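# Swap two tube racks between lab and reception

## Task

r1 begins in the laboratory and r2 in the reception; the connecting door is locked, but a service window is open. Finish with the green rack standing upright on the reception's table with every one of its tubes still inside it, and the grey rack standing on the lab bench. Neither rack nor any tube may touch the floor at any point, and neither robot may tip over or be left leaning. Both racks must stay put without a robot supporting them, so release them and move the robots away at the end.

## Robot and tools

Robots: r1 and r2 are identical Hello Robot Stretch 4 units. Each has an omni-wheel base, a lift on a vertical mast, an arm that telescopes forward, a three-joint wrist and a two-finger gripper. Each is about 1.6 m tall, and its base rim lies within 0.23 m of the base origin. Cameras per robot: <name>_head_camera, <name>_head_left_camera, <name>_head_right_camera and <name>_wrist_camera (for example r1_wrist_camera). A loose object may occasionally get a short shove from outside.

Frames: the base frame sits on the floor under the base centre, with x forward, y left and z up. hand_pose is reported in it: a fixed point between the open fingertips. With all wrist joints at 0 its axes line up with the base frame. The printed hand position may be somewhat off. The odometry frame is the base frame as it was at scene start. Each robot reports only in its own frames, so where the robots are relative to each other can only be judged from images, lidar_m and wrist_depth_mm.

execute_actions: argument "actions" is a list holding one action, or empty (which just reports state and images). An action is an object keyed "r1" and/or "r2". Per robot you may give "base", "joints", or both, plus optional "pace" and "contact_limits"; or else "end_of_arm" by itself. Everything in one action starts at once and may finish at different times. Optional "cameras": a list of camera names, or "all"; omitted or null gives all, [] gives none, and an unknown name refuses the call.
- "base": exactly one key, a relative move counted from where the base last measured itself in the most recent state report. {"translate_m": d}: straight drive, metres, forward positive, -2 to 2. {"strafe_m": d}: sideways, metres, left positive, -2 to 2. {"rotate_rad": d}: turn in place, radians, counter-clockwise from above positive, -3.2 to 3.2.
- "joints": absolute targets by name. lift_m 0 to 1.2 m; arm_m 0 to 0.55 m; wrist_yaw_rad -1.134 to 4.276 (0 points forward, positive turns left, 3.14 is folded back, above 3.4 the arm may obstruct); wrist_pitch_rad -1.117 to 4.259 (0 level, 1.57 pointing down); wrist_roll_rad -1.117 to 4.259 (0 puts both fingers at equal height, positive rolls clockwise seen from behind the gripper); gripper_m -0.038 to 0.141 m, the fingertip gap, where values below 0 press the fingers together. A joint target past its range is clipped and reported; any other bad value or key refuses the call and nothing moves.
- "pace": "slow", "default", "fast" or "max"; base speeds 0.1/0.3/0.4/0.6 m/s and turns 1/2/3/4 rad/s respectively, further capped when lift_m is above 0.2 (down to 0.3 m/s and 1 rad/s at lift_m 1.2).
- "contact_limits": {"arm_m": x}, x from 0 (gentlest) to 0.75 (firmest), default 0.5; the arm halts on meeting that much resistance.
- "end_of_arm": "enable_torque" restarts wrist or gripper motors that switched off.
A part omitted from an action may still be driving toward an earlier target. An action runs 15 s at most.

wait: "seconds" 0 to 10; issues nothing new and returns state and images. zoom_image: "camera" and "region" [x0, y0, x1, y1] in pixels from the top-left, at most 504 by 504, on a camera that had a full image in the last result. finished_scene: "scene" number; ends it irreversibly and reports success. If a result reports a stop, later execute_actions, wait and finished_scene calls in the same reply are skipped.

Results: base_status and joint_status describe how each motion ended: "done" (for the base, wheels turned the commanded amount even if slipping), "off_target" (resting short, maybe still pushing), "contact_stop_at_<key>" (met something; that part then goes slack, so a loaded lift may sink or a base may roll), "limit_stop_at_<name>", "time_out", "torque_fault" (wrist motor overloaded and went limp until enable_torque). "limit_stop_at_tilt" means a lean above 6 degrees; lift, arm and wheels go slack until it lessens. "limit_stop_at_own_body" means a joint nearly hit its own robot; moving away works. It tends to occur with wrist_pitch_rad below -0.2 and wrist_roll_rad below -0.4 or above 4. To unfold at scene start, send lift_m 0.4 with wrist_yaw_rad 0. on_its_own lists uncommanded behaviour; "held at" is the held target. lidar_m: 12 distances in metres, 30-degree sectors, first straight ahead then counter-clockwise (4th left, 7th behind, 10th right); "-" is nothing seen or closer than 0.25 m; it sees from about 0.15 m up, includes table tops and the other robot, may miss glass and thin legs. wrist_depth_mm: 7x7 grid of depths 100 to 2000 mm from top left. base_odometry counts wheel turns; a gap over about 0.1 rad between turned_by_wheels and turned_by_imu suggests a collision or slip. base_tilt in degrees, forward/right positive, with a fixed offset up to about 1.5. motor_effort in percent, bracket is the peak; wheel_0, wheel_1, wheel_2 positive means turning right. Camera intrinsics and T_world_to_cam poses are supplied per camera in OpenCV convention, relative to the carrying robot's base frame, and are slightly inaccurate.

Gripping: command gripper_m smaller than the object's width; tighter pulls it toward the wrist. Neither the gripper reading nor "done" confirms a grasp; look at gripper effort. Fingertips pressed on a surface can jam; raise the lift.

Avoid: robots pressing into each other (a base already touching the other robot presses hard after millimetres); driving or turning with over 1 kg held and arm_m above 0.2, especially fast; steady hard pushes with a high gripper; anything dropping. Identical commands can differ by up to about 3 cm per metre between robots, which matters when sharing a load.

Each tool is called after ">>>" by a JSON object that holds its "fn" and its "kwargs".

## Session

>>> {"fn": "execute_actions", "kwargs": {"actions": []}}

Scene clock: 0.00 s.
r1.base_odometry: x=+0.000 y=+0.000 heading=+0.000 (m, m, rad; r1's odometry frame)
r1.turned_by_wheels: +0.000 (rad since the last result)
r1.turned_by_imu: +0.000 (rad since the last result)
r1.base_tilt: forward=+0.4 right=-0.3 (deg)
r1.lidar_m: 1.14 1.05 0.99 1.22 1.25 1.25 1.50 2.81 1.39 0.92 1.19 1.58
r1.base_status: not commanded
r1.joint_positions: lift_m=+0.153 arm_m=-0.002 wrist_yaw_rad=+3.243 wrist_pitch_rad=-0.005 wrist_roll_rad=+0.016 gripper_m=+0.057
r1.joint_status: not commanded
r1.motor_effort: lift_m=+21 arm_m=-1 wrist_yaw_rad=+1 wrist_pitch_rad=-3 wrist_roll_rad=-1 gripper_m=-1 wheel_0=+0 wheel_1=+0 wheel_2=+1 (%)
r1.hand_pose: x=-0.1270 y=+0.0577 z=+0.3327 quat_wxyz=(-0.051, +0.002, +0.008, +0.999) (m; r1's base frame)
r1.wrist_depth_mm: - - 133 - 1661 1308 1160 / - - 130 - 1708 1336 1160 / - - 132 212 1708 1366 1160 / - 122 138 - 1756 1397 1182 / 187 1708 - - 1708 1397 1160 / 192 1098 205 1098 215 1078 1042 / 193 759 809 134 809 741 778
r2.base_odometry: x=+0.000 y=+0.000 heading=+0.000 (m, m, rad; r2's odometry frame)
r2.turned_by_wheels: +0.000 (rad since the last result)
r2.turned_by_imu: +0.000 (rad since the last result)
r2.base_tilt: forward=+0.5 right=+0.1 (deg)
r2.lidar_m: 1.04 1.12 1.04 0.99 1.09 1.23 3.67 1.09 1.33 3.26 1.53 1.09
r2.base_status: not commanded
r2.joint_positions: lift_m=+0.219 arm_m=+0.001 wrist_yaw_rad=+3.196 wrist_pitch_rad=-0.003 wrist_roll_rad=+0.006 gripper_m=+0.057
r2.joint_status: not commanded
r2.motor_effort: lift_m=+21 arm_m=-1 wrist_yaw_rad=-2 wrist_pitch_rad=-8 wrist_roll_rad=-1 gripper_m=-3 wheel_0=+0 wheel_1=+1 wheel_2=+0 (%)
r2.hand_pose: x=-0.1213 y=+0.0717 z=+0.3977 quat_wxyz=(-0.027, +0.001, +0.003, +1.000) (m; r2's base frame)
r2.wrist_depth_mm: - - 137 - - - - / - - 134 - - - 1863 / - - 131 243 - - 1537 / - 113 135 - - - 1661 / 182 1098 - - - - 1708 / 194 1464 204 1661 207 1618 1499 / 193 946 960 153 1025 917 1042
pictures: r1_head_camera, r1_head_left_camera, r1_head_right_camera, r1_wrist_camera, r2_head_camera, r2_head_left_camera, r2_head_right_camera, r2_wrist_camera
camera_calibration (this result's frames):
r1_wrist_camera: T_world_to_cam=[[-0.153429, 0.987869, -0.0239586, -0.0531943], [0.0516275, -0.0161988, -0.998535, 0.38715], [-0.98681, -0.154441, -0.0485158, 0.130372], [0, 0, 0, 1]] pos_world=[0.100503, 0.0789552, 0.391634]
r2_wrist_camera: T_world_to_cam=[[-0.0918465, 0.99576, 0.00516703, -0.0747492], [-0.032985, 0.00214375, -0.999454, 0.455458], [-0.995227, -0.0919667, 0.0326482, 0.0940894], [0, 0, 0, 1]] pos_world=[0.101798, 0.0821089, 0.452524]
Images, in order (width x height): r1_head_camera 420x560, r1_head_left_camera 420x672, r1_head_right_camera 420x672, r1_wrist_camera 616x392, r2_head_camera 420x560, r2_head_left_camera 420x672, r2_head_right_camera 420x672, r2_wrist_camera 616x392.

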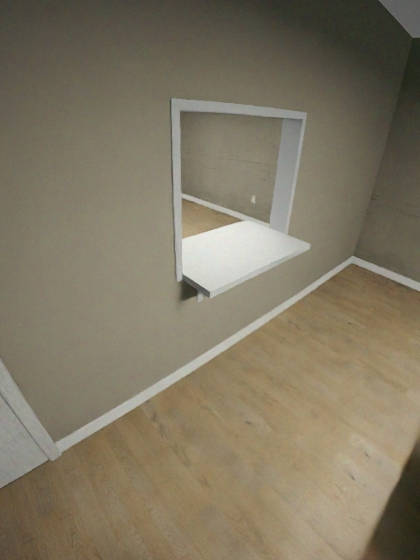

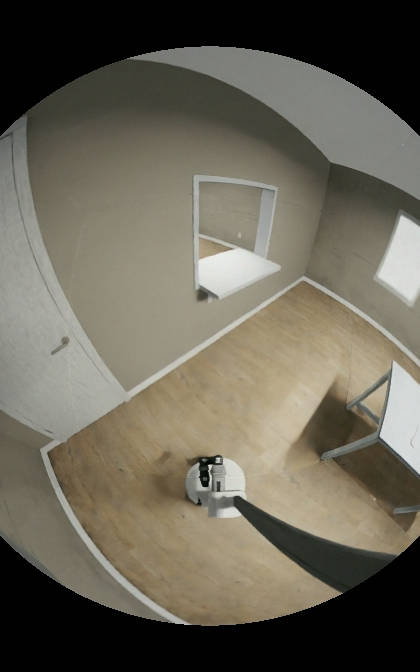

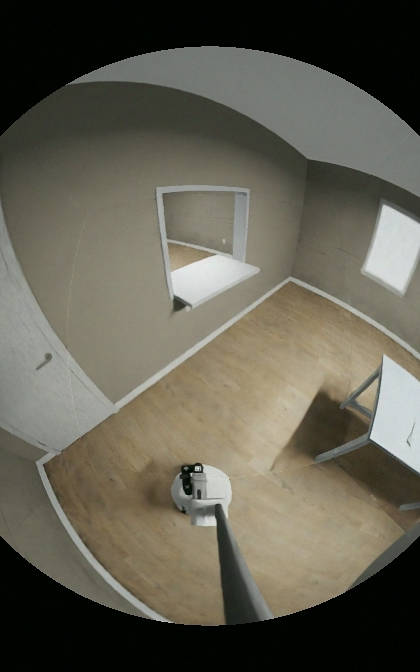

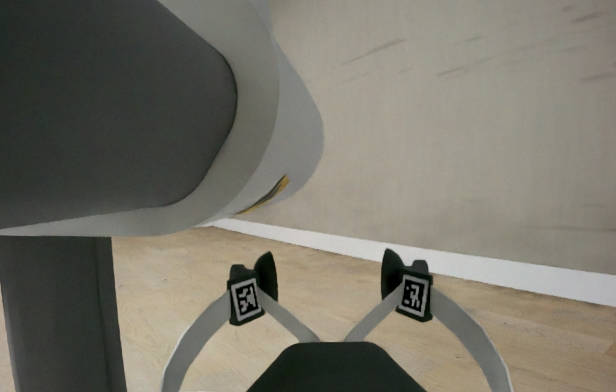

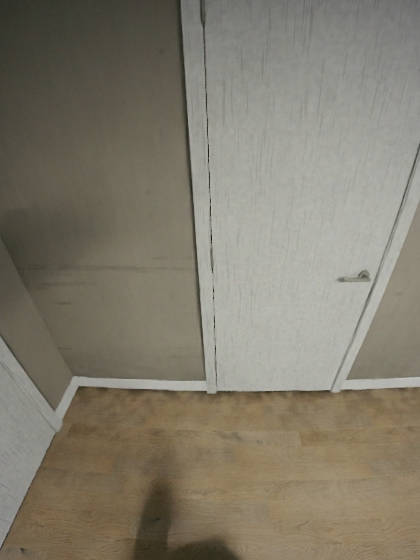

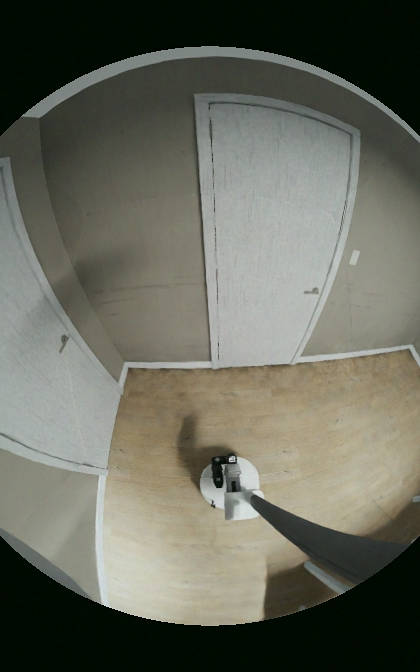

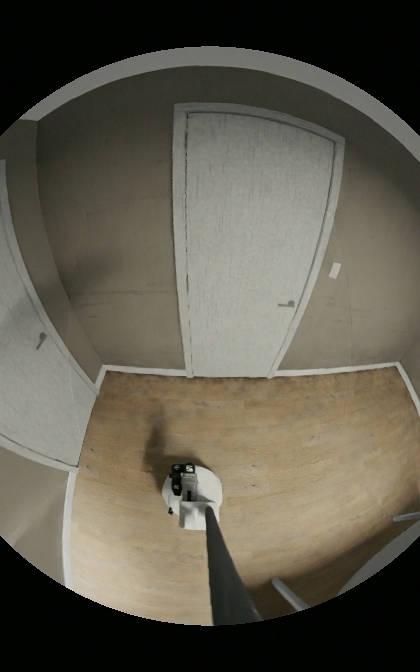

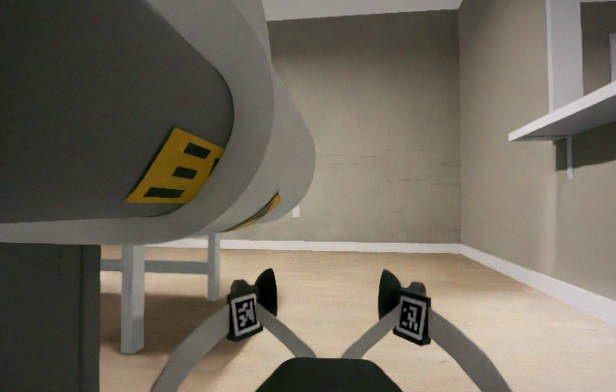

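>>> {"fn": "execute_actions", "kwargs": {"actions": [{"r1":{"base":{"rotate_rad":-0.79},"pace":"max"},"r2":{"base":{"rotate_rad":-3.15},"pace":"max"}}], "cameras": ["r1_head_right_camera","r1_head_camera","r2_head_left_camera","r2_head_camera"]}}

Scene clock: 2.30 s.
r1.base_odometry: x=+0.000 y=+0.000 heading=-0.790 (m, m, rad; r1's odometry frame)
r1.turned_by_wheels: -0.790 (rad since the last result)
r1.turned_by_imu: -0.809 (rad since the last result)
r1.base_tilt: forward=+0.5 right=-0.2 (deg)
r1.lidar_m: 3.43 1.16 1.08 1.02 1.04 1.30 1.26 1.31 1.88 3.24 1.00 0.90
r1.base_status: done
r1.joint_positions: lift_m=+0.153 arm_m=-0.002 wrist_yaw_rad=+3.243 wrist_pitch_rad=-0.005 wrist_roll_rad=+0.016 gripper_m=+0.057
r1.joint_status: not commanded
r1.motor_effort: lift_m=+21(21) arm_m=-1(1) wrist_yaw_rad=+1(0) wrist_pitch_rad=-5(6) wrist_roll_rad=-1(1) gripper_m=+0(0) wheel_0=+3(12) wheel_1=+2(13) wheel_2=+0(10) (%)
r1.hand_pose: x=-0.1270 y=+0.0577 z=+0.3327 quat_wxyz=(-0.051, +0.002, +0.008, +0.999) (m; r1's base frame)
r1.wrist_depth_mm: - - 133 1397 1336 1281 1255 / - - 130 1397 1366 1281 1281 / - - 132 211 1366 1336 1281 / - 122 137 1397 1366 1336 1308 / 187 1537 1464 1464 1397 1336 1281 / 191 1098 206 1098 215 1098 1042 / 193 759 820 133 809 750 788
r2.base_odometry: x=+0.000 y=+0.000 heading=+3.134 (m, m, rad; r2's odometry frame)
r2.turned_by_wheels: -3.150 (rad since the last result)
r2.turned_by_imu: -3.129 (rad since the last result)
r2.base_tilt: forward=+0.5 right=+0.0 (deg)
r2.lidar_m: 3.62 1.06 1.29 3.24 1.52 1.08 1.04 1.15 1.03 1.00 1.07 1.28
r2.base_status: done
r2.joint_positions: lift_m=+0.219 arm_m=+0.001 wrist_yaw_rad=+3.195 wrist_pitch_rad=-0.003 wrist_roll_rad=+0.006 gripper_m=+0.057
r2.joint_status: not commanded
r2.motor_effort: lift_m=+21(20) arm_m=-1(1) wrist_yaw_rad=-1(1) wrist_pitch_rad=-7(6) wrist_roll_rad=+0(1) gripper_m=-2(3) wheel_0=+2(12) wheel_1=+1(13) wheel_2=+1(11) (%)
r2.hand_pose: x=-0.1212 y=+0.0718 z=+0.3977 quat_wxyz=(-0.027, +0.001, +0.003, +1.000) (m; r2's base frame)
r2.wrist_depth_mm: - - 137 1182 1160 1138 1098 / - - 134 1205 1182 1118 1078 / - - 130 243 1160 1098 1078 / - 113 135 1182 1138 1098 1078 / 182 1281 1229 1182 1138 1098 1060 / 194 1255 204 1182 207 1098 1078 / 194 960 946 153 1025 904 1025
pictures: r1_head_camera, r1_head_right_camera, r2_head_camera, r2_head_left_camera
Images, in order (width x height): r1_head_camera 420x560, r1_head_right_camera 420x672, r2_head_camera 420x560, r2_head_left_camera 420x672.

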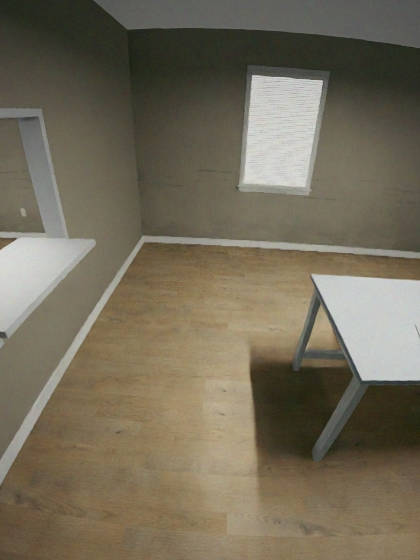

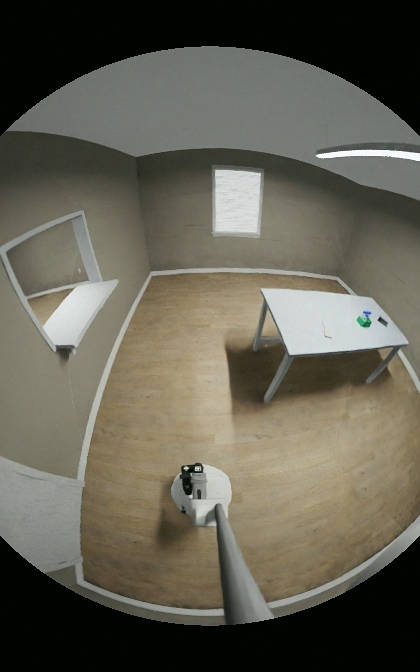

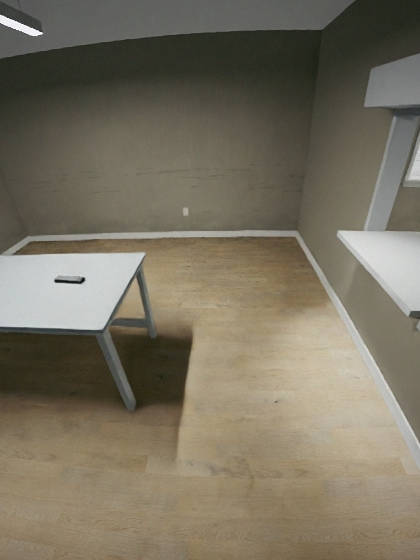

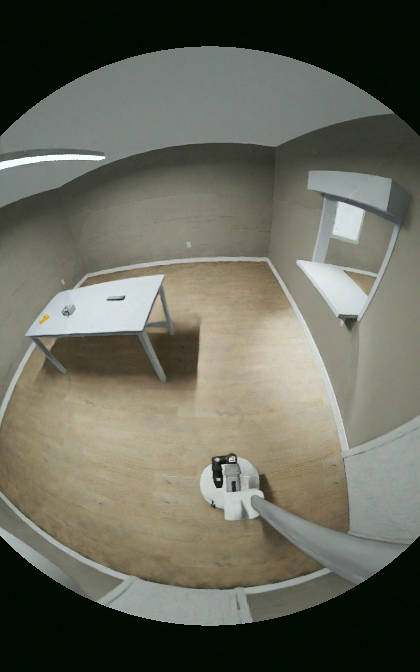

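>>> {"fn": "execute_actions", "kwargs": {"actions": [{"r1":{"base":{"strafe_m":-1.41},"joints":{"lift_m":0.8,"wrist_yaw_rad":0,"gripper_m":0.14},"pace":"max"},"r2":{"base":{"strafe_m":1.57},"joints":{"lift_m":0.8,"wrist_yaw_rad":-0.05,"gripper_m":0.14},"pace":"max"}}], "cameras": []}}

>>> {"fn": "execute_actions", "kwargs": {"actions": [{"r1":{"base":{"translate_m":0.1},"joints":{"wrist_pitch_rad":0.4,"arm_m":0.2},"pace":"fast"},"r2":{"base":{"translate_m":0.3},"joints":{"wrist_pitch_rad":0.4,"arm_m":0.2},"pace":"fast"}}], "cameras": ["r1_head_camera","r1_wrist_camera","r2_head_camera","r2_wrist_camera"]}}

Scene clock: 6.53 s.
r1.base_odometry: x=-1.001 y=-0.993 heading=-0.790 (m, m, rad; r1's odometry frame)
r1.turned_by_wheels: +0.000 (rad since the last result)
r1.turned_by_imu: +0.001 (rad since the last result)
r1.base_tilt: forward=+0.4 right=-0.3 (deg)
r1.lidar_m: 0.66 0.70 0.97 2.41 1.79 1.35 1.28 1.35 1.89 1.81 1.88 0.69
r1.base_status: done
r1.joint_positions: lift_m=+0.800 arm_m=-0.002 wrist_yaw_rad=+0.000 wrist_pitch_rad=-0.005 wrist_roll_rad=+0.016 gripper_m=+0.140
r1.joint_status: all done
r1.motor_effort: lift_m=+21(22) arm_m=-1(1) wrist_yaw_rad=-1(5) wrist_pitch_rad=-5(5) wrist_roll_rad=-1(0) gripper_m=+0(3) wheel_0=+1(17) wheel_1=-1(18) wheel_2=+0(1) (%)
r1.hand_pose: x=+0.4574 y=-0.0874 z=+0.9797 quat_wxyz=(+1.000, +0.008, -0.003, +0.000) (m; r1's base frame)
r1.wrist_depth_mm: - - - - - - - / - - - - - - - / - - - - - - - / - - - - - - - / - - - - - - - / 820 759 707 707 691 634 723 / 591 559 585 144 559 535 539
r2.base_odometry: x=-0.012 y=-1.570 heading=+3.134 (m, m, rad; r2's odometry frame)
r2.turned_by_wheels: +0.000 (rad since the last result)
r2.turned_by_imu: -0.003 (rad since the last result)
r2.base_tilt: forward=+0.8 right=+0.0 (deg)
r2.lidar_m: 0.91 0.95 1.74 1.65 1.44 1.06 1.00 1.09 1.53 2.60 1.29 0.97
r2.base_status: done
r2.joint_positions: lift_m=+0.800 arm_m=+0.001 wrist_yaw_rad=-0.050 wrist_pitch_rad=-0.003 wrist_roll_rad=+0.006 gripper_m=+0.140
r2.joint_status: all done
r2.motor_effort: lift_m=+25(27) arm_m=+0(1) wrist_yaw_rad=-1(10) wrist_pitch_rad=-7(8) wrist_roll_rad=-1(2) gripper_m=-1(2) wheel_0=+1(13) wheel_1=-1(15) wheel_2=+1(0) (%)
r2.hand_pose: x=+0.4553 y=-0.1017 z=+0.9787 quat_wxyz=(+1.000, +0.003, -0.002, -0.025) (m; r2's base frame)
r2.wrist_depth_mm: - - - - - - - / - - - - - - - / - - - - - - - / - - - - - - - / - - - - - - - / - 842 213 946 946 200 946 / 778 759 750 143 715 715 715
pictures: none
No camera images: the call's "cameras" was empty. Leave "cameras" out to get every camera's image.

Scene clock: 8.67 s.
r1.base_odometry: x=-0.931 y=-1.064 heading=-0.789 (m, m, rad; r1's odometry frame)
r1.turned_by_wheels: +0.000 (rad since the last result)
r1.turned_by_imu: +0.001 (rad since the last result)
r1.base_tilt: forward=+0.4 right=-0.3 (deg)
r1.lidar_m: 0.57 0.62 0.84 2.45 1.94 1.45 1.39 1.47 1.88 1.80 0.81 0.60
r1.base_status: done
r1.joint_positions: lift_m=+0.800 arm_m=+0.199 wrist_yaw_rad=+0.000 wrist_pitch_rad=+0.402 wrist_roll_rad=+0.016 gripper_m=+0.140
r1.joint_status: all done
r1.motor_effort: lift_m=+21(21) arm_m=+4(5) wrist_yaw_rad=+0(1) wrist_pitch_rad=-2(5) wrist_roll_rad=-1(1) gripper_m=+0(0) wheel_0=+4(9) wheel_1=+3(10) wheel_2=-1(16) (%)
r1.hand_pose: x=+0.6356 y=-0.0873 z=+0.8653 quat_wxyz=(+0.980, +0.008, +0.200, -0.001) (m; r1's base frame)
r1.wrist_depth_mm: - - - - - - - / - - - - - - - / 917 866 768 668 768 750 741 / 603 585 539 459 544 535 469 / 449 445 436 427 424 413 404 / 355 340 329 347 329 306 329 / 304 296 300 144 291 282 -
r2.base_odometry: x=-0.312 y=-1.568 heading=+3.134 (m, m, rad; r2's odometry frame)
r2.turned_by_wheels: +0.000 (rad since the last result)
r2.turned_by_imu: +0.001 (rad since the last result)
r2.base_tilt: forward=+0.5 right=+0.1 (deg)
r2.lidar_m: 0.63 0.65 1.73 1.66 1.74 1.39 1.32 1.41 1.95 2.53 0.85 0.66
r2.base_status: done
r2.joint_positions: lift_m=+0.800 arm_m=+0.199 wrist_yaw_rad=-0.050 wrist_pitch_rad=+0.402 wrist_roll_rad=+0.006 gripper_m=+0.140
r2.joint_status: all done
r2.motor_effort: lift_m=+24(24) arm_m=+5(6) wrist_yaw_rad=-2(0) wrist_pitch_rad=-7(7) wrist_roll_rad=-1(1) gripper_m=-2(1) wheel_0=+2(8) wheel_1=+2(9) wheel_2=+1(12) (%)
r2.hand_pose: x=+0.6308 y=-0.1005 z=+0.8650 quat_wxyz=(+0.980, +0.008, +0.199, -0.025) (m; r2's base frame)
r2.wrist_depth_mm: - - - - - - - / - - - - - - - / - - - - - - - / 647 640 634 549 539 615 615 / 439 466 462 459 452 452 449 / 364 347 213 357 359 200 353 / 297 287 296 144 296 283 291
pictures: r1_head_camera, r1_wrist_camera, r2_head_camera, r2_wrist_camera
camera_calibration (this result's frames):
r1_wrist_camera: T_world_to_cam=[[0.0388901, -0.998329, -0.0427456, -0.0596228], [-0.441071, 0.0212344, -0.897221, 1.10601], [0.896629, 0.0537468, -0.439508, 0.0457142], [0, 0, 0, 1]] pos_world=[0.449161, -0.0854657, 1.00988]
r2_wrist_camera: T_world_to_cam=[[-0.0129422, -0.999864, -0.0101749, -0.0737134], [-0.363175, 0.0141813, -0.931613, 1.09859], [0.931631, -0.00836186, -0.363309, -0.0530866], [0, 0, 0, 1]] pos_world=[0.447482, -0.0897266, 1.00342]
Images, in order (width x height): r1_head_camera 420x560, r1_wrist_camera 616x392, r2_head_camera 420x560, r2_wrist_camera 616x392.

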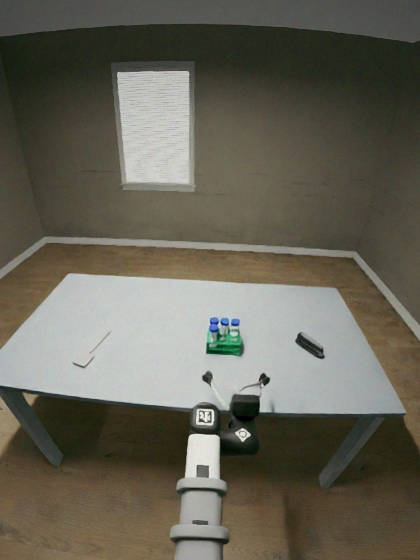

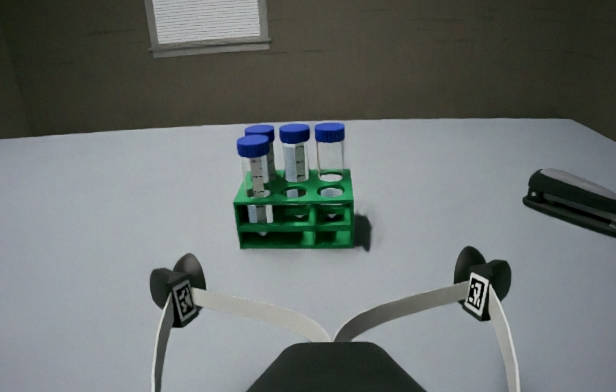

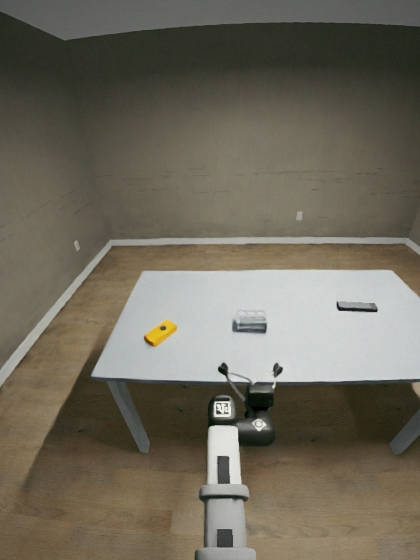

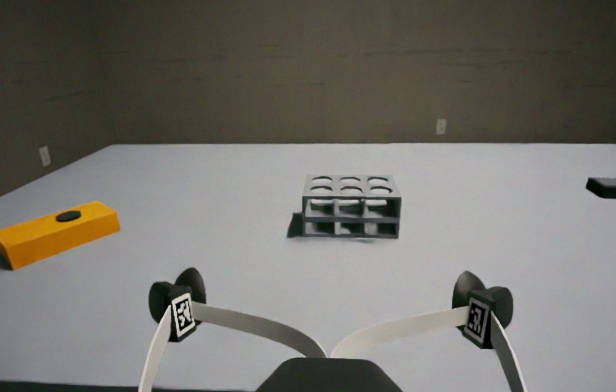

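>>> {"fn": "execute_actions", "kwargs": {"actions": [{"r1":{"base":{"strafe_m":0.034},"joints":{"lift_m":0.739,"arm_m":0.32},"pace":"fast"},"r2":{"base":{"strafe_m":-0.036},"joints":{"lift_m":0.739,"arm_m":0.39},"pace":"fast"}}], "cameras": ["r1_wrist_camera","r2_wrist_camera"]}}

Scene clock: 10.23 s.
r1.base_odometry: x=-0.907 y=-1.040 heading=-0.789 (m, m, rad; r1's odometry frame)
r1.turned_by_wheels: +0.000 (rad since the last result)
r1.turned_by_imu: +0.000 (rad since the last result)
r1.base_tilt: forward=+0.4 right=-0.3 (deg)
r1.lidar_m: 0.57 0.58 0.85 2.40 1.94 1.43 1.39 1.46 1.94 1.84 0.82 0.59
r1.base_status: done
r1.joint_positions: lift_m=+0.739 arm_m=+0.319 wrist_yaw_rad=+0.000 wrist_pitch_rad=+0.402 wrist_roll_rad=+0.016 gripper_m=+0.140
r1.joint_status: all done
r1.motor_effort: lift_m=+19(20) arm_m=+4(6) wrist_yaw_rad=+0(1) wrist_pitch_rad=-5(4) wrist_roll_rad=-1(0) gripper_m=+1(1) wheel_0=-2(11) wheel_1=+0(14) wheel_2=+0(1) (%)
r1.hand_pose: x=+0.7556 y=-0.0874 z=+0.8045 quat_wxyz=(+0.980, +0.008, +0.200, -0.001) (m; r1's base frame)
r1.wrist_depth_mm: - - - - - - - / - - - - - - - / 683 647 569 314 569 564 554 / 449 436 407 314 322 399 392 / 332 330 314 298 294 306 301 / 267 256 245 262 245 229 246 / 229 221 224 144 217 211 -
r2.base_odometry: x=-0.312 y=-1.532 heading=+3.134 (m, m, rad; r2's odometry frame)
r2.turned_by_wheels: +0.000 (rad since the last result)
r2.turned_by_imu: +0.000 (rad since the last result)
r2.base_tilt: forward=+0.6 right=-0.1 (deg)
r2.lidar_m: 0.63 0.66 1.74 1.67 1.78 1.39 1.32 1.40 1.95 2.53 0.87 0.64
r2.base_status: done
r2.joint_positions: lift_m=+0.739 arm_m=+0.389 wrist_yaw_rad=-0.050 wrist_pitch_rad=+0.402 wrist_roll_rad=+0.006 gripper_m=+0.140
r2.joint_status: all done
r2.motor_effort: lift_m=+16(22) arm_m=+5(5) wrist_yaw_rad=-2(1) wrist_pitch_rad=-6(9) wrist_roll_rad=-1(1) gripper_m=+0(1) wheel_0=-2(11) wheel_1=+1(10) wheel_2=+0(0) (%)
r2.hand_pose: x=+0.8208 y=-0.1005 z=+0.8047 quat_wxyz=(+0.980, +0.008, +0.200, -0.025) (m; r2's base frame)
r2.wrist_depth_mm: - - - - - - - / - - - - - - - / - 768 759 750 741 732 732 / 480 480 473 336 404 462 459 / 343 343 343 314 312 336 334 / 271 259 213 268 266 199 263 / 221 213 220 143 219 211 216
pictures: r1_wrist_camera, r2_wrist_camera
camera_calibration (this result's frames):
r1_wrist_camera: T_world_to_cam=[[0.0388393, -0.998331, -0.0427515, -0.0668595], [-0.441212, 0.0212537, -0.897151, 1.10439], [0.896562, 0.0537072, -0.43965, -0.0884639], [0, 0, 0, 1]] pos_world=[0.569181, -0.0854691, 0.949055]
r2_wrist_camera: T_world_to_cam=[[-0.0128955, -0.999865, -0.0101785, -0.0718914], [-0.363262, 0.0141684, -0.931579, 1.11139], [0.931598, -0.00831576, -0.363396, -0.251899], [0, 0, 0, 1]] pos_world=[0.637467, -0.0897231, 0.943074]
Images, in order (width x height): r1_wrist_camera 616x392, r2_wrist_camera 616x392.

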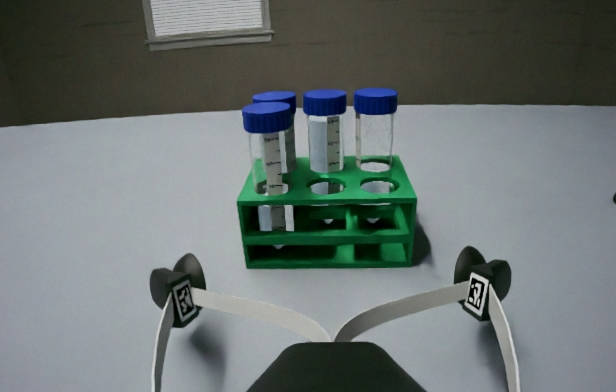

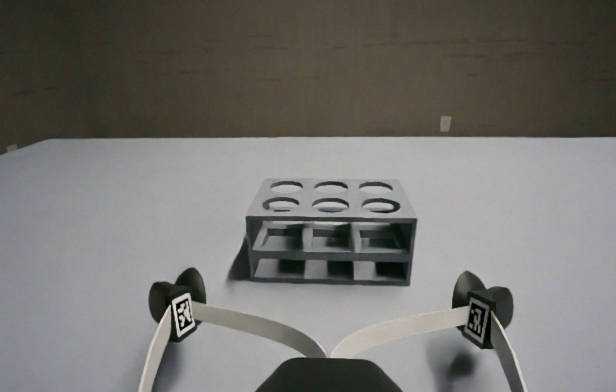

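>>> {"fn": "execute_actions", "kwargs": {"actions": [{"r1":{"base":{"strafe_m":0.002},"joints":{"arm_m":0.409}},"r2":{"base":{"strafe_m":-0.005},"joints":{"arm_m":0.484}}}], "cameras": ["r1_wrist_camera","r2_wrist_camera"]}}

>>> {"fn": "execute_actions", "kwargs": {"actions": [{"r1":{"joints":{"gripper_m":0.055}},"r2":{"joints":{"gripper_m":0.06}}}]}}

Scene clock: 11.67 s.
r1.base_odometry: x=-0.905 y=-1.038 heading=-0.789 (m, m, rad; r1's odometry frame)
r1.turned_by_wheels: +0.000 (rad since the last result)
r1.turned_by_imu: +0.000 (rad since the last result)
r1.base_tilt: forward=+0.4 right=-0.2 (deg)
r1.lidar_m: 0.57 0.59 0.85 2.40 1.95 1.44 1.40 1.47 1.93 1.84 0.82 0.59
r1.base_status: done
r1.joint_positions: lift_m=+0.739 arm_m=+0.408 wrist_yaw_rad=+0.000 wrist_pitch_rad=+0.402 wrist_roll_rad=+0.016 gripper_m=+0.140
r1.joint_status: all done
r1.motor_effort: lift_m=+19(19) arm_m=+5(5) wrist_yaw_rad=+0(0) wrist_pitch_rad=-5(4) wrist_roll_rad=+0(1) gripper_m=-3(4) wheel_0=+0(8) wheel_1=-1(8) wheel_2=+0(2) (%)
r1.hand_pose: x=+0.8445 y=-0.0874 z=+0.8045 quat_wxyz=(+0.980, +0.008, +0.200, -0.002) (m; r1's base frame)
r1.wrist_depth_mm: - - - - - - - / - - - - - - - / 676 647 569 219 230 559 554 / 452 436 384 234 407 397 392 / 336 334 230 227 224 304 301 / 266 255 212 213 207 204 246 / 228 221 221 145 214 211 -
r2.base_odometry: x=-0.312 y=-1.527 heading=+3.134 (m, m, rad; r2's odometry frame)
r2.turned_by_wheels: +0.000 (rad since the last result)
r2.turned_by_imu: +0.001 (rad since the last result)
r2.base_tilt: forward=+0.6 right=+0.1 (deg)
r2.lidar_m: 0.62 0.66 1.75 1.69 1.80 1.38 1.32 1.40 1.99 2.50 0.87 0.64
r2.base_status: done
r2.joint_positions: lift_m=+0.739 arm_m=+0.483 wrist_yaw_rad=-0.050 wrist_pitch_rad=+0.402 wrist_roll_rad=+0.006 gripper_m=+0.140
r2.joint_status: all done
r2.motor_effort: lift_m=+16(16) arm_m=+5(5) wrist_yaw_rad=-1(2) wrist_pitch_rad=-6(7) wrist_roll_rad=+0(2) gripper_m=+1(1) wheel_0=-2(7) wheel_1=+3(10) wheel_2=+0(0) (%)
r2.hand_pose: x=+0.9147 y=-0.1006 z=+0.8047 quat_wxyz=(+0.980, +0.008, +0.200, -0.025) (m; r2's base frame)
r2.wrist_depth_mm: - - - - - - - / - - - - - - - / - - - - - - - / 484 480 473 469 469 459 459 / 347 345 325 254 237 336 334 / 271 257 190 213 193 190 263 / 221 213 213 143 198 210 216
pictures: r1_wrist_camera, r2_wrist_camera
camera_calibration (this result's frames):
r1_wrist_camera: T_world_to_cam=[[0.0385112, -0.998343, -0.0427513, -0.0701236], [-0.441195, 0.0213992, -0.897156, 1.14362], [0.896585, 0.0534122, -0.439639, -0.168217], [0, 0, 0, 1]] pos_world=[0.658082, -0.0854952, 0.949056]
r2_wrist_camera: T_world_to_cam=[[-0.0130219, -0.999863, -0.0101785, -0.0705972], [-0.363258, 0.0142143, -0.93158, 1.14551], [0.931598, -0.00843355, -0.363394, -0.339424], [0, 0, 0, 1]] pos_world=[0.731405, -0.0897328, 0.943074]
Images, in order (width x height): r1_wrist_camera 616x392, r2_wrist_camera 616x392.

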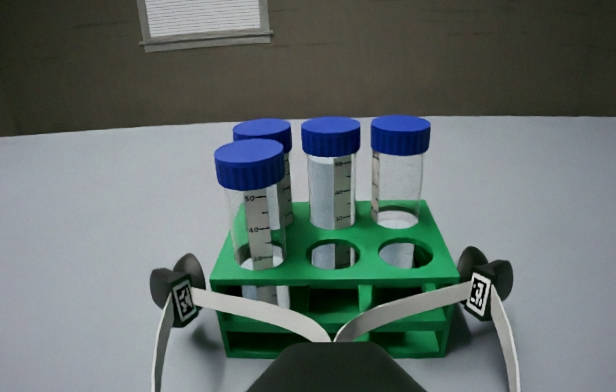

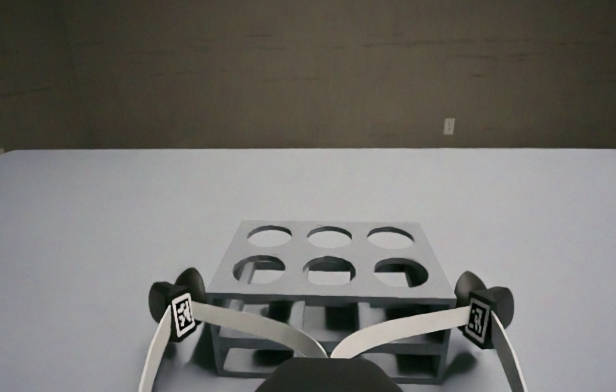

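Scene clock: 13.53 s.
r1.base_odometry: x=-0.905 y=-1.038 heading=-0.789 (m, m, rad; r1's odometry frame)
r1.turned_by_wheels: +0.000 (rad since the last result)
r1.turned_by_imu: +0.001 (rad since the last result)
r1.base_tilt: forward=+0.4 right=-0.3 (deg)
r1.lidar_m: 0.55 0.60 0.86 2.39 1.95 1.43 1.38 1.46 1.93 1.83 0.78 0.58
r1.base_status: not commanded
r1.joint_positions: lift_m=+0.739 arm_m=+0.408 wrist_yaw_rad=+0.000 wrist_pitch_rad=+0.406 wrist_roll_rad=+0.016 gripper_m=+0.055
r1.joint_status: all done
r1.motor_effort: lift_m=+19(19) arm_m=+4(5) wrist_yaw_rad=+1(2) wrist_pitch_rad=-12(13) wrist_roll_rad=-1(1) gripper_m=-19(22) wheel_0=+0(0) wheel_1=+0(0) wheel_2=+0(0) (%)
r1.hand_pose: x=+0.8442 y=-0.0875 z=+0.8035 quat_wxyz=(+0.979, +0.008, +0.201, -0.002) (m; r1's base frame)
r1.wrist_depth_mm: - - - - - - - / - - - - - - - / 661 627 194 202 205 544 535 / 439 430 216 213 394 387 384 / 330 329 207 213 215 300 296 / 263 183 189 198 204 174 250 / 224 218 202 124 139 207 -
r2.base_odometry: x=-0.312 y=-1.527 heading=+3.134 (m, m, rad; r2's odometry frame)
r2.turned_by_wheels: +0.000 (rad since the last result)
r2.turned_by_imu: +0.000 (rad since the last result)
r2.base_tilt: forward=+0.5 right=+0.1 (deg)
r2.lidar_m: 0.62 0.65 1.74 1.68 1.80 1.36 1.32 1.41 1.96 2.54 0.87 0.66
r2.base_status: not commanded
r2.joint_positions: lift_m=+0.739 arm_m=+0.483 wrist_yaw_rad=-0.050 wrist_pitch_rad=+0.403 wrist_roll_rad=+0.006 gripper_m=+0.061
r2.joint_status: all done
r2.motor_effort: lift_m=+16(17) arm_m=+6(6) wrist_yaw_rad=-2(4) wrist_pitch_rad=-10(11) wrist_roll_rad=-1(2) gripper_m=-24(25) wheel_0=-2(2) wheel_1=+3(3) wheel_2=+1(0) (%)
r2.hand_pose: x=+0.9146 y=-0.1006 z=+0.8044 quat_wxyz=(+0.979, +0.008, +0.200, -0.025) (m; r2's base frame)
r2.wrist_depth_mm: - - - - - - - / - - - - - - - / - - - - - - - / 477 473 469 466 462 455 455 / 343 342 307 235 220 334 330 / 268 257 181 193 191 173 260 / 220 205 187 178 178 202 200
pictures: r1_head_camera, r1_head_left_camera, r1_head_right_camera, r1_wrist_camera, r2_head_camera, r2_head_left_camera, r2_head_right_camera, r2_wrist_camera
camera_calibration (this result's frames):
r1_wrist_camera: T_world_to_cam=[[0.0382254, -0.998348, -0.0428855, -0.0698375], [-0.444333, 0.0214591, -0.895604, 1.14402], [0.895046, 0.0532904, -0.442779, -0.164492], [0, 0, 0, 1]] pos_world=[0.658224, -0.0855059, 0.948761]
r2_wrist_camera: T_world_to_cam=[[-0.0131732, -0.999861, -0.0102188, -0.0704613], [-0.364282, 0.0143163, -0.931179, 1.14582], [0.931196, -0.00854407, -0.36442, -0.338225], [0, 0, 0, 1]] pos_world=[0.731426, -0.0897451, 0.942984]
Images, in order (width x height): r1_head_camera 420x560, r1_head_left_camera 420x672, r1_head_right_camera 420x672, r1_wrist_camera 616x392, r2_head_camera 420x560, r2_head_left_camera 420x672, r2_head_right_camera 420x672, r2_wrist_camera 616x392.

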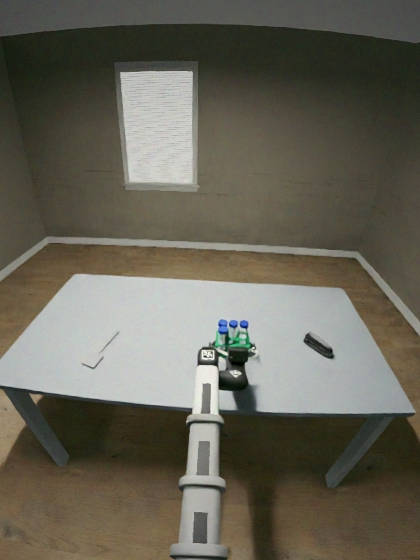

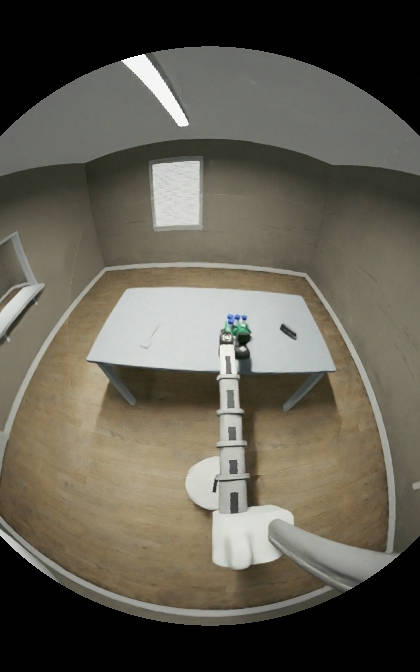

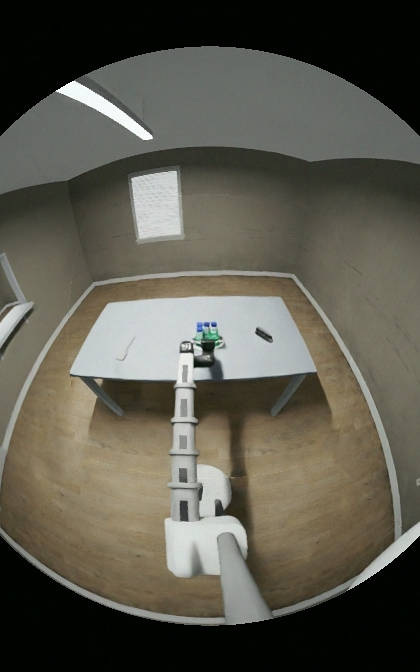

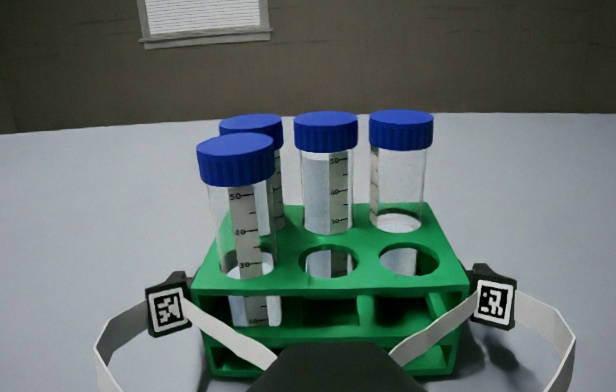

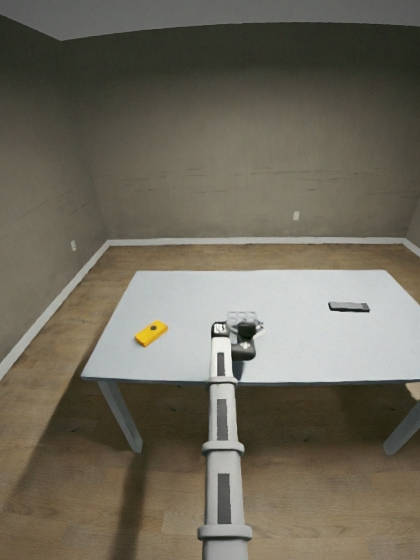

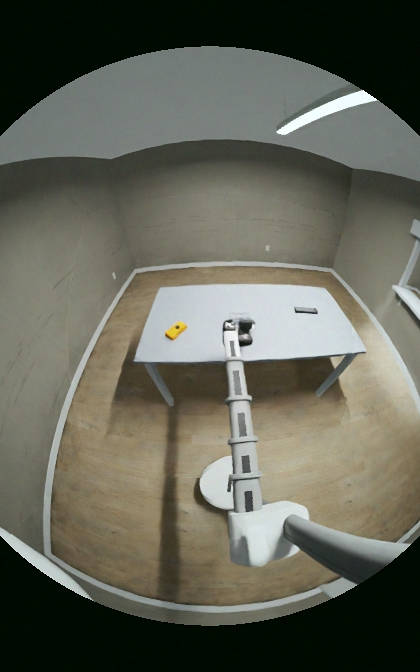

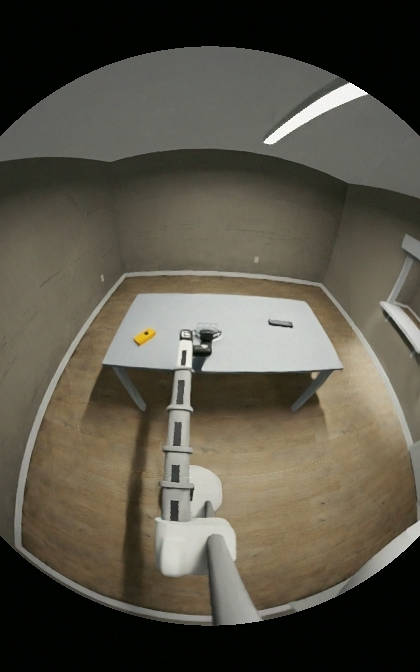

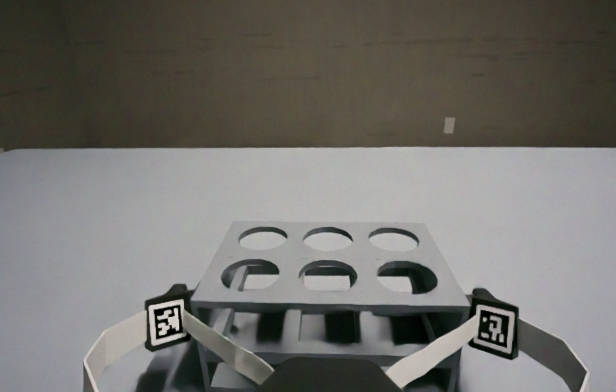

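>>> {"fn": "execute_actions", "kwargs": {"actions": [{"r1":{"base":{"strafe_m":1.6},"joints":{"lift_m":0.9,"arm_m":0.0},"pace":"fast"},"r2":{"base":{"strafe_m":-1.73},"joints":{"lift_m":0.9,"arm_m":0.0},"pace":"fast"}}], "cameras": ["r1_wrist_camera","r1_head_camera","r2_head_camera","r1_head_left_camera"]}}

Scene clock: 19.30 s.
r1.base_odometry: x=+0.230 y=+0.089 heading=-0.789 (m, m, rad; r1's odometry frame)
r1.turned_by_wheels: +0.000 (rad since the last result)
r1.turned_by_imu: -0.001 (rad since the last result)
r1.base_tilt: forward=+0.3 right=-0.4 (deg)
r1.lidar_m: 0.39 0.89 0.85 0.80 0.82 1.18 1.33 1.42 2.02 2.34 0.96 0.45
r1.base_status: done
r1.joint_positions: lift_m=+0.900 arm_m=+0.001 wrist_yaw_rad=+0.000 wrist_pitch_rad=+0.406 wrist_roll_rad=+0.016 gripper_m=+0.055
r1.joint_status: all done
r1.motor_effort: lift_m=+24(26) arm_m=-4(5) wrist_yaw_rad=+0(1) wrist_pitch_rad=-15(16) wrist_roll_rad=+0(1) gripper_m=-22(22) wheel_0=+0(15) wheel_1=+2(14) wheel_2=+0(1) (%)
r1.hand_pose: x=+0.4367 y=-0.0874 z=+0.9640 quat_wxyz=(+0.979, +0.008, +0.202, -0.002) (m; r1's base frame)
r1.wrist_depth_mm: 1281 1756 - - - - - / 1366 1808 - - - - - / 1078 1808 194 200 202 - - / 1255 1756 211 213 - - - / 1255 1808 208 213 215 1808 1708 / 1229 183 189 199 204 173 1366 / 1229 1366 203 124 139 1281 -
r2.base_odometry: x=-0.299 y=+0.203 heading=+3.134 (m, m, rad; r2's odometry frame)
r2.turned_by_wheels: +0.000 (rad since the last result)
r2.turned_by_imu: +0.005 (rad since the last result)
r2.base_tilt: forward=+0.6 right=+0.2 (deg)
r2.lidar_m: 0.39 1.04 0.93 3.42 1.89 1.42 1.35 1.18 0.86 0.83 0.88 0.93
r2.base_status: done
r2.joint_positions: lift_m=+0.900 arm_m=+0.001 wrist_yaw_rad=-0.050 wrist_pitch_rad=+0.404 wrist_roll_rad=+0.006 gripper_m=+0.061
r2.joint_status: all done
r2.motor_effort: lift_m=+26(28) arm_m=-5(6) wrist_yaw_rad=-4(4) wrist_pitch_rad=-10(12) wrist_roll_rad=+0(1) gripper_m=-24(24) wheel_0=+0(12) wheel_1=+2(14) wheel_2=+0(1) (%)
r2.hand_pose: x=+0.4329 y=-0.1006 z=+0.9645 quat_wxyz=(+0.979, +0.008, +0.200, -0.025) (m; r2's base frame)
r2.wrist_depth_mm: - - - - - 1756 1160 / - - - - - 1808 1229 / - - - - - 1808 1118 / 1160 - - - - 1808 1118 / - - 1921 235 220 1756 1182 / 1366 1618 181 193 191 173 1138 / 1366 1281 186 178 178 1255 1078
pictures: r1_head_camera, r1_head_left_camera, r1_wrist_camera, r2_head_camera
camera_calibration (this result's frames):
r1_wrist_camera: T_world_to_cam=[[0.0384899, -0.998338, -0.0428995, -0.0474081], [-0.444662, 0.0213346, -0.895444, 1.1067], [0.894871, 0.0535414, -0.443102, 0.271632], [0, 0, 0, 1]] pos_world=[0.250855, -0.0854837, 1.10931]
Images, in order (width x height): r1_head_camera 420x560, r1_head_left_camera 420x672, r1_wrist_camera 616x392, r2_head_camera 420x560.

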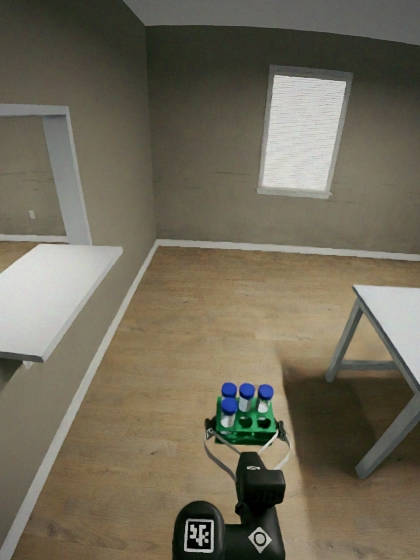

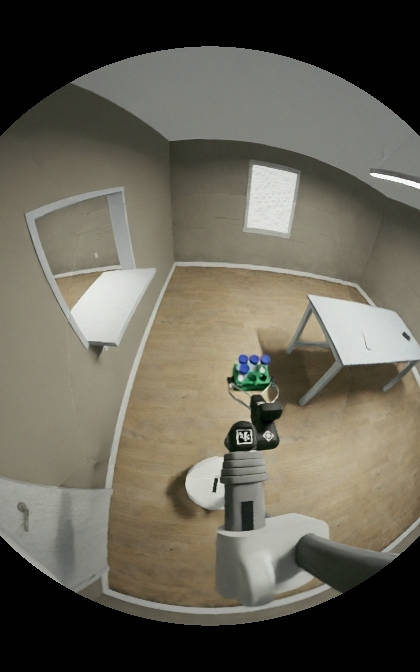

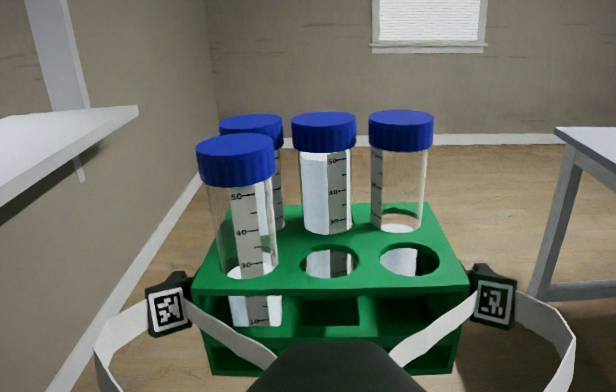

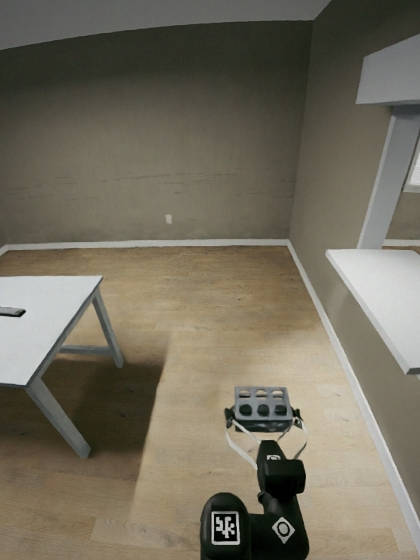

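>>> {"fn": "execute_actions", "kwargs": {"actions": [{"r1":{"base":{"translate_m":1.17},"pace":"fast"},"r2":{"base":{"translate_m":1.0},"pace":"fast"}}], "cameras": []}}

>>> {"fn": "execute_actions", "kwargs": {"actions": [{"r1":{"base":{"rotate_rad":1.54},"joints":{"arm_m":0.12}},"r2":{"base":{"rotate_rad":-1.59},"joints":{"arm_m":0.12}}}], "cameras": ["r1_head_camera","r1_wrist_camera","r2_head_camera","r2_wrist_camera"]}}

Scene clock: 24.03 s.
r1.base_odometry: x=+1.055 y=-0.741 heading=-0.788 (m, m, rad; r1's odometry frame)
r1.turned_by_wheels: +0.001 (rad since the last result)
r1.turned_by_imu: +0.000 (rad since the last result)
r1.base_tilt: forward=+0.5 right=-0.3 (deg)
r1.lidar_m: 0.38 1.11 0.60 0.55 0.61 1.16 2.54 2.70 0.82 0.78 3.05 0.43
r1.base_status: done
r1.joint_positions: lift_m=+0.900 arm_m=+0.001 wrist_yaw_rad=+0.000 wrist_pitch_rad=+0.406 wrist_roll_rad=+0.016 gripper_m=+0.055
r1.joint_status: not commanded
r1.motor_effort: lift_m=+24(24) arm_m=-4(4) wrist_yaw_rad=+0(0) wrist_pitch_rad=-15(14) wrist_roll_rad=-1(1) gripper_m=-20(23) wheel_0=+4(9) wheel_1=+4(9) wheel_2=+1(13) (%)
r1.hand_pose: x=+0.4367 y=-0.0874 z=+0.9640 quat_wxyz=(+0.979, +0.008, +0.202, -0.002) (m; r1's base frame)
r1.wrist_depth_mm: 1205 1756 1863 1863 1756 1863 1708 / 1205 1756 1983 1921 1921 1921 1863 / 1205 1708 194 202 202 - 1983 / 1229 1808 213 214 - - - / 1182 1708 208 213 215 1808 1808 / 1182 182 188 198 204 174 1537 / 1182 1366 204 124 139 1281 -
r2.base_odometry: x=-1.299 y=+0.211 heading=+3.135 (m, m, rad; r2's odometry frame)
r2.turned_by_wheels: +0.001 (rad since the last result)
r2.turned_by_imu: +0.004 (rad since the last result)
r2.base_tilt: forward=+0.6 right=+0.1 (deg)
r2.lidar_m: 0.40 2.46 0.71 0.71 0.75 2.45 2.36 1.24 0.67 0.65 0.69 1.30
r2.base_status: done
r2.joint_positions: lift_m=+0.900 arm_m=+0.001 wrist_yaw_rad=-0.050 wrist_pitch_rad=+0.404 wrist_roll_rad=+0.006 gripper_m=+0.061
r2.joint_status: not commanded
r2.motor_effort: lift_m=+25(25) arm_m=-5(5) wrist_yaw_rad=-4(2) wrist_pitch_rad=-11(11) wrist_roll_rad=-2(1) gripper_m=-23(24) wheel_0=+2(8) wheel_1=+2(6) wheel_2=+2(13) (%)
r2.hand_pose: x=+0.4329 y=-0.1005 z=+0.9645 quat_wxyz=(+0.979, +0.008, +0.200, -0.025) (m; r2's base frame)
r2.wrist_depth_mm: 1983 1921 1921 1863 1863 1756 1229 / - - - - 1921 1863 1229 / - - - - - 1921 1255 / - - - - - 1863 1229 / - - 1921 234 220 1863 1229 / 1708 1537 181 193 191 173 1205 / 1366 1255 187 178 177 1255 1098
pictures: none
No camera images: the call's "cameras" was empty. Leave "cameras" out to get every camera's image.

Scene clock: 26.13 s.
r1.base_odometry: x=+1.055 y=-0.741 heading=+0.751 (m, m, rad; r1's odometry frame)
r1.turned_by_wheels: +1.539 (rad since the last result)
r1.turned_by_imu: +1.578 (rad since the last result)
r1.base_tilt: forward=+0.4 right=-0.3 (deg)
r1.lidar_m: 0.52 0.61 1.13 2.53 2.63 0.83 0.78 3.12 2.24 2.20 1.13 0.63
r1.base_status: done
r1.joint_positions: lift_m=+0.900 arm_m=+0.119 wrist_yaw_rad=+0.000 wrist_pitch_rad=+0.406 wrist_roll_rad=+0.016 gripper_m=+0.055
r1.joint_status: all done
r1.motor_effort: lift_m=+24(24) arm_m=+4(5) wrist_yaw_rad=-1(5) wrist_pitch_rad=-15(15) wrist_roll_rad=-1(1) gripper_m=-22(20) wheel_0=-5(11) wheel_1=-5(10) wheel_2=-2(9) (%)
r1.hand_pose: x=+0.5553 y=-0.0874 z=+0.9642 quat_wxyz=(+0.979, +0.008, +0.201, -0.001) (m; r1's base frame)
r1.wrist_depth_mm: - - 1255 - - - 525 / - - - - - - 530 / - - 193 200 203 - 521 / 699 676 217 214 615 609 525 / 512 508 208 213 214 469 459 / 407 183 189 199 203 173 389 / 351 340 203 124 139 322 -
r2.base_odometry: x=-1.299 y=+0.211 heading=+1.545 (m, m, rad; r2's odometry frame)
r2.turned_by_wheels: -1.590 (rad since the last result)
r2.turned_by_imu: -1.579 (rad since the last result)
r2.base_tilt: forward=+0.5 right=+0.0 (deg)
r2.lidar_m: 0.54 0.66 1.28 2.31 2.43 0.73 0.71 0.76 2.46 2.38 1.25 0.68
r2.base_status: done
r2.joint_positions: lift_m=+0.900 arm_m=+0.119 wrist_yaw_rad=-0.050 wrist_pitch_rad=+0.403 wrist_roll_rad=+0.006 gripper_m=+0.061
r2.joint_status: all done
r2.motor_effort: lift_m=+25(25) arm_m=+5(6) wrist_yaw_rad=-2(6) wrist_pitch_rad=-11(11) wrist_roll_rad=-1(2) gripper_m=-24(25) wheel_0=+2(8) wheel_1=+1(8) wheel_2=+2(9) (%)
r2.hand_pose: x=+0.5507 y=-0.1006 z=+0.9646 quat_wxyz=(+0.979, +0.008, +0.200, -0.025) (m; r2's base frame)
r2.wrist_depth_mm: - - - - - - 466 / - - 1078 - - 615 492 / - - - - - 615 521 / 750 741 750 732 723 615 559 / 539 539 480 236 219 521 597 / 421 402 181 193 191 173 609 / 741 715 187 178 178 392 676
pictures: r1_head_camera, r1_wrist_camera, r2_head_camera, r2_wrist_camera
camera_calibration (this result's frames):
r1_wrist_camera: T_world_to_cam=[[0.0387088, -0.99833, -0.0428884, -0.0520434], [-0.444298, 0.0212493, -0.895627, 1.15952], [0.895042, 0.0537239, -0.442734, 0.165152], [0, 0, 0, 1]] pos_world=[0.369369, -0.0854679, 1.10938]
r2_wrist_camera: T_world_to_cam=[[-0.0132561, -0.99986, -0.0102239, -0.0735879], [-0.36452, 0.0143534, -0.931085, 1.16245], [0.931101, -0.00861575, -0.364659, 0.0593343], [0, 0, 0, 1]] pos_world=[0.367515, -0.0897515, 1.10323]
Images, in order (width x height): r1_head_camera 420x560, r1_wrist_camera 616x392, r2_head_camera 420x560, r2_wrist_camera 616x392.

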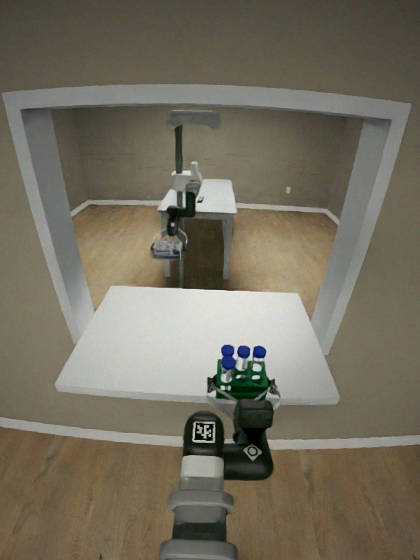

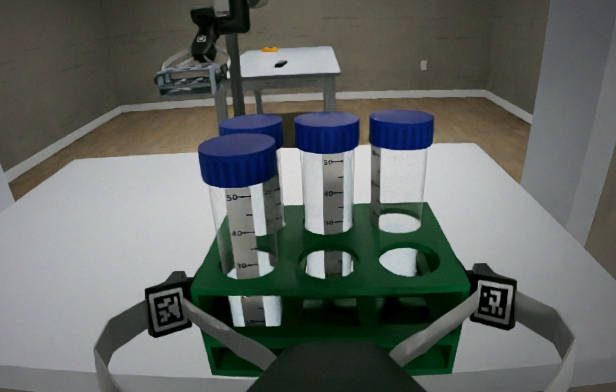

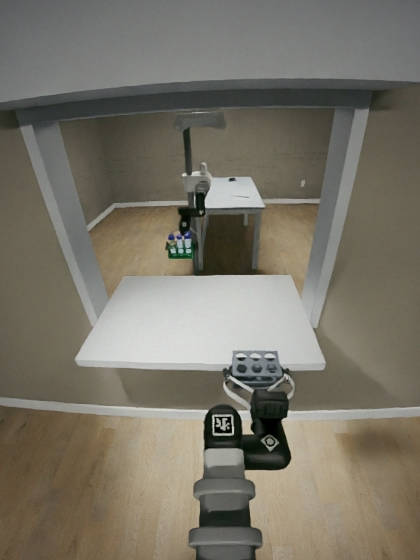

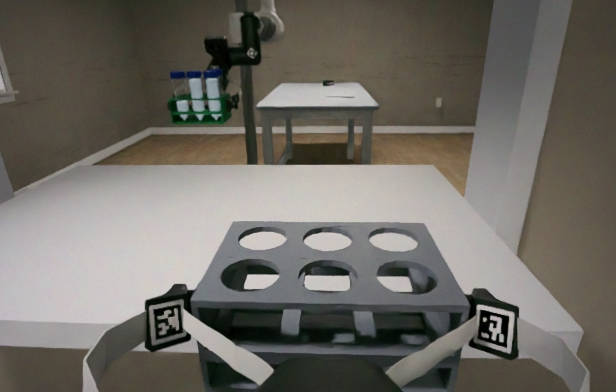

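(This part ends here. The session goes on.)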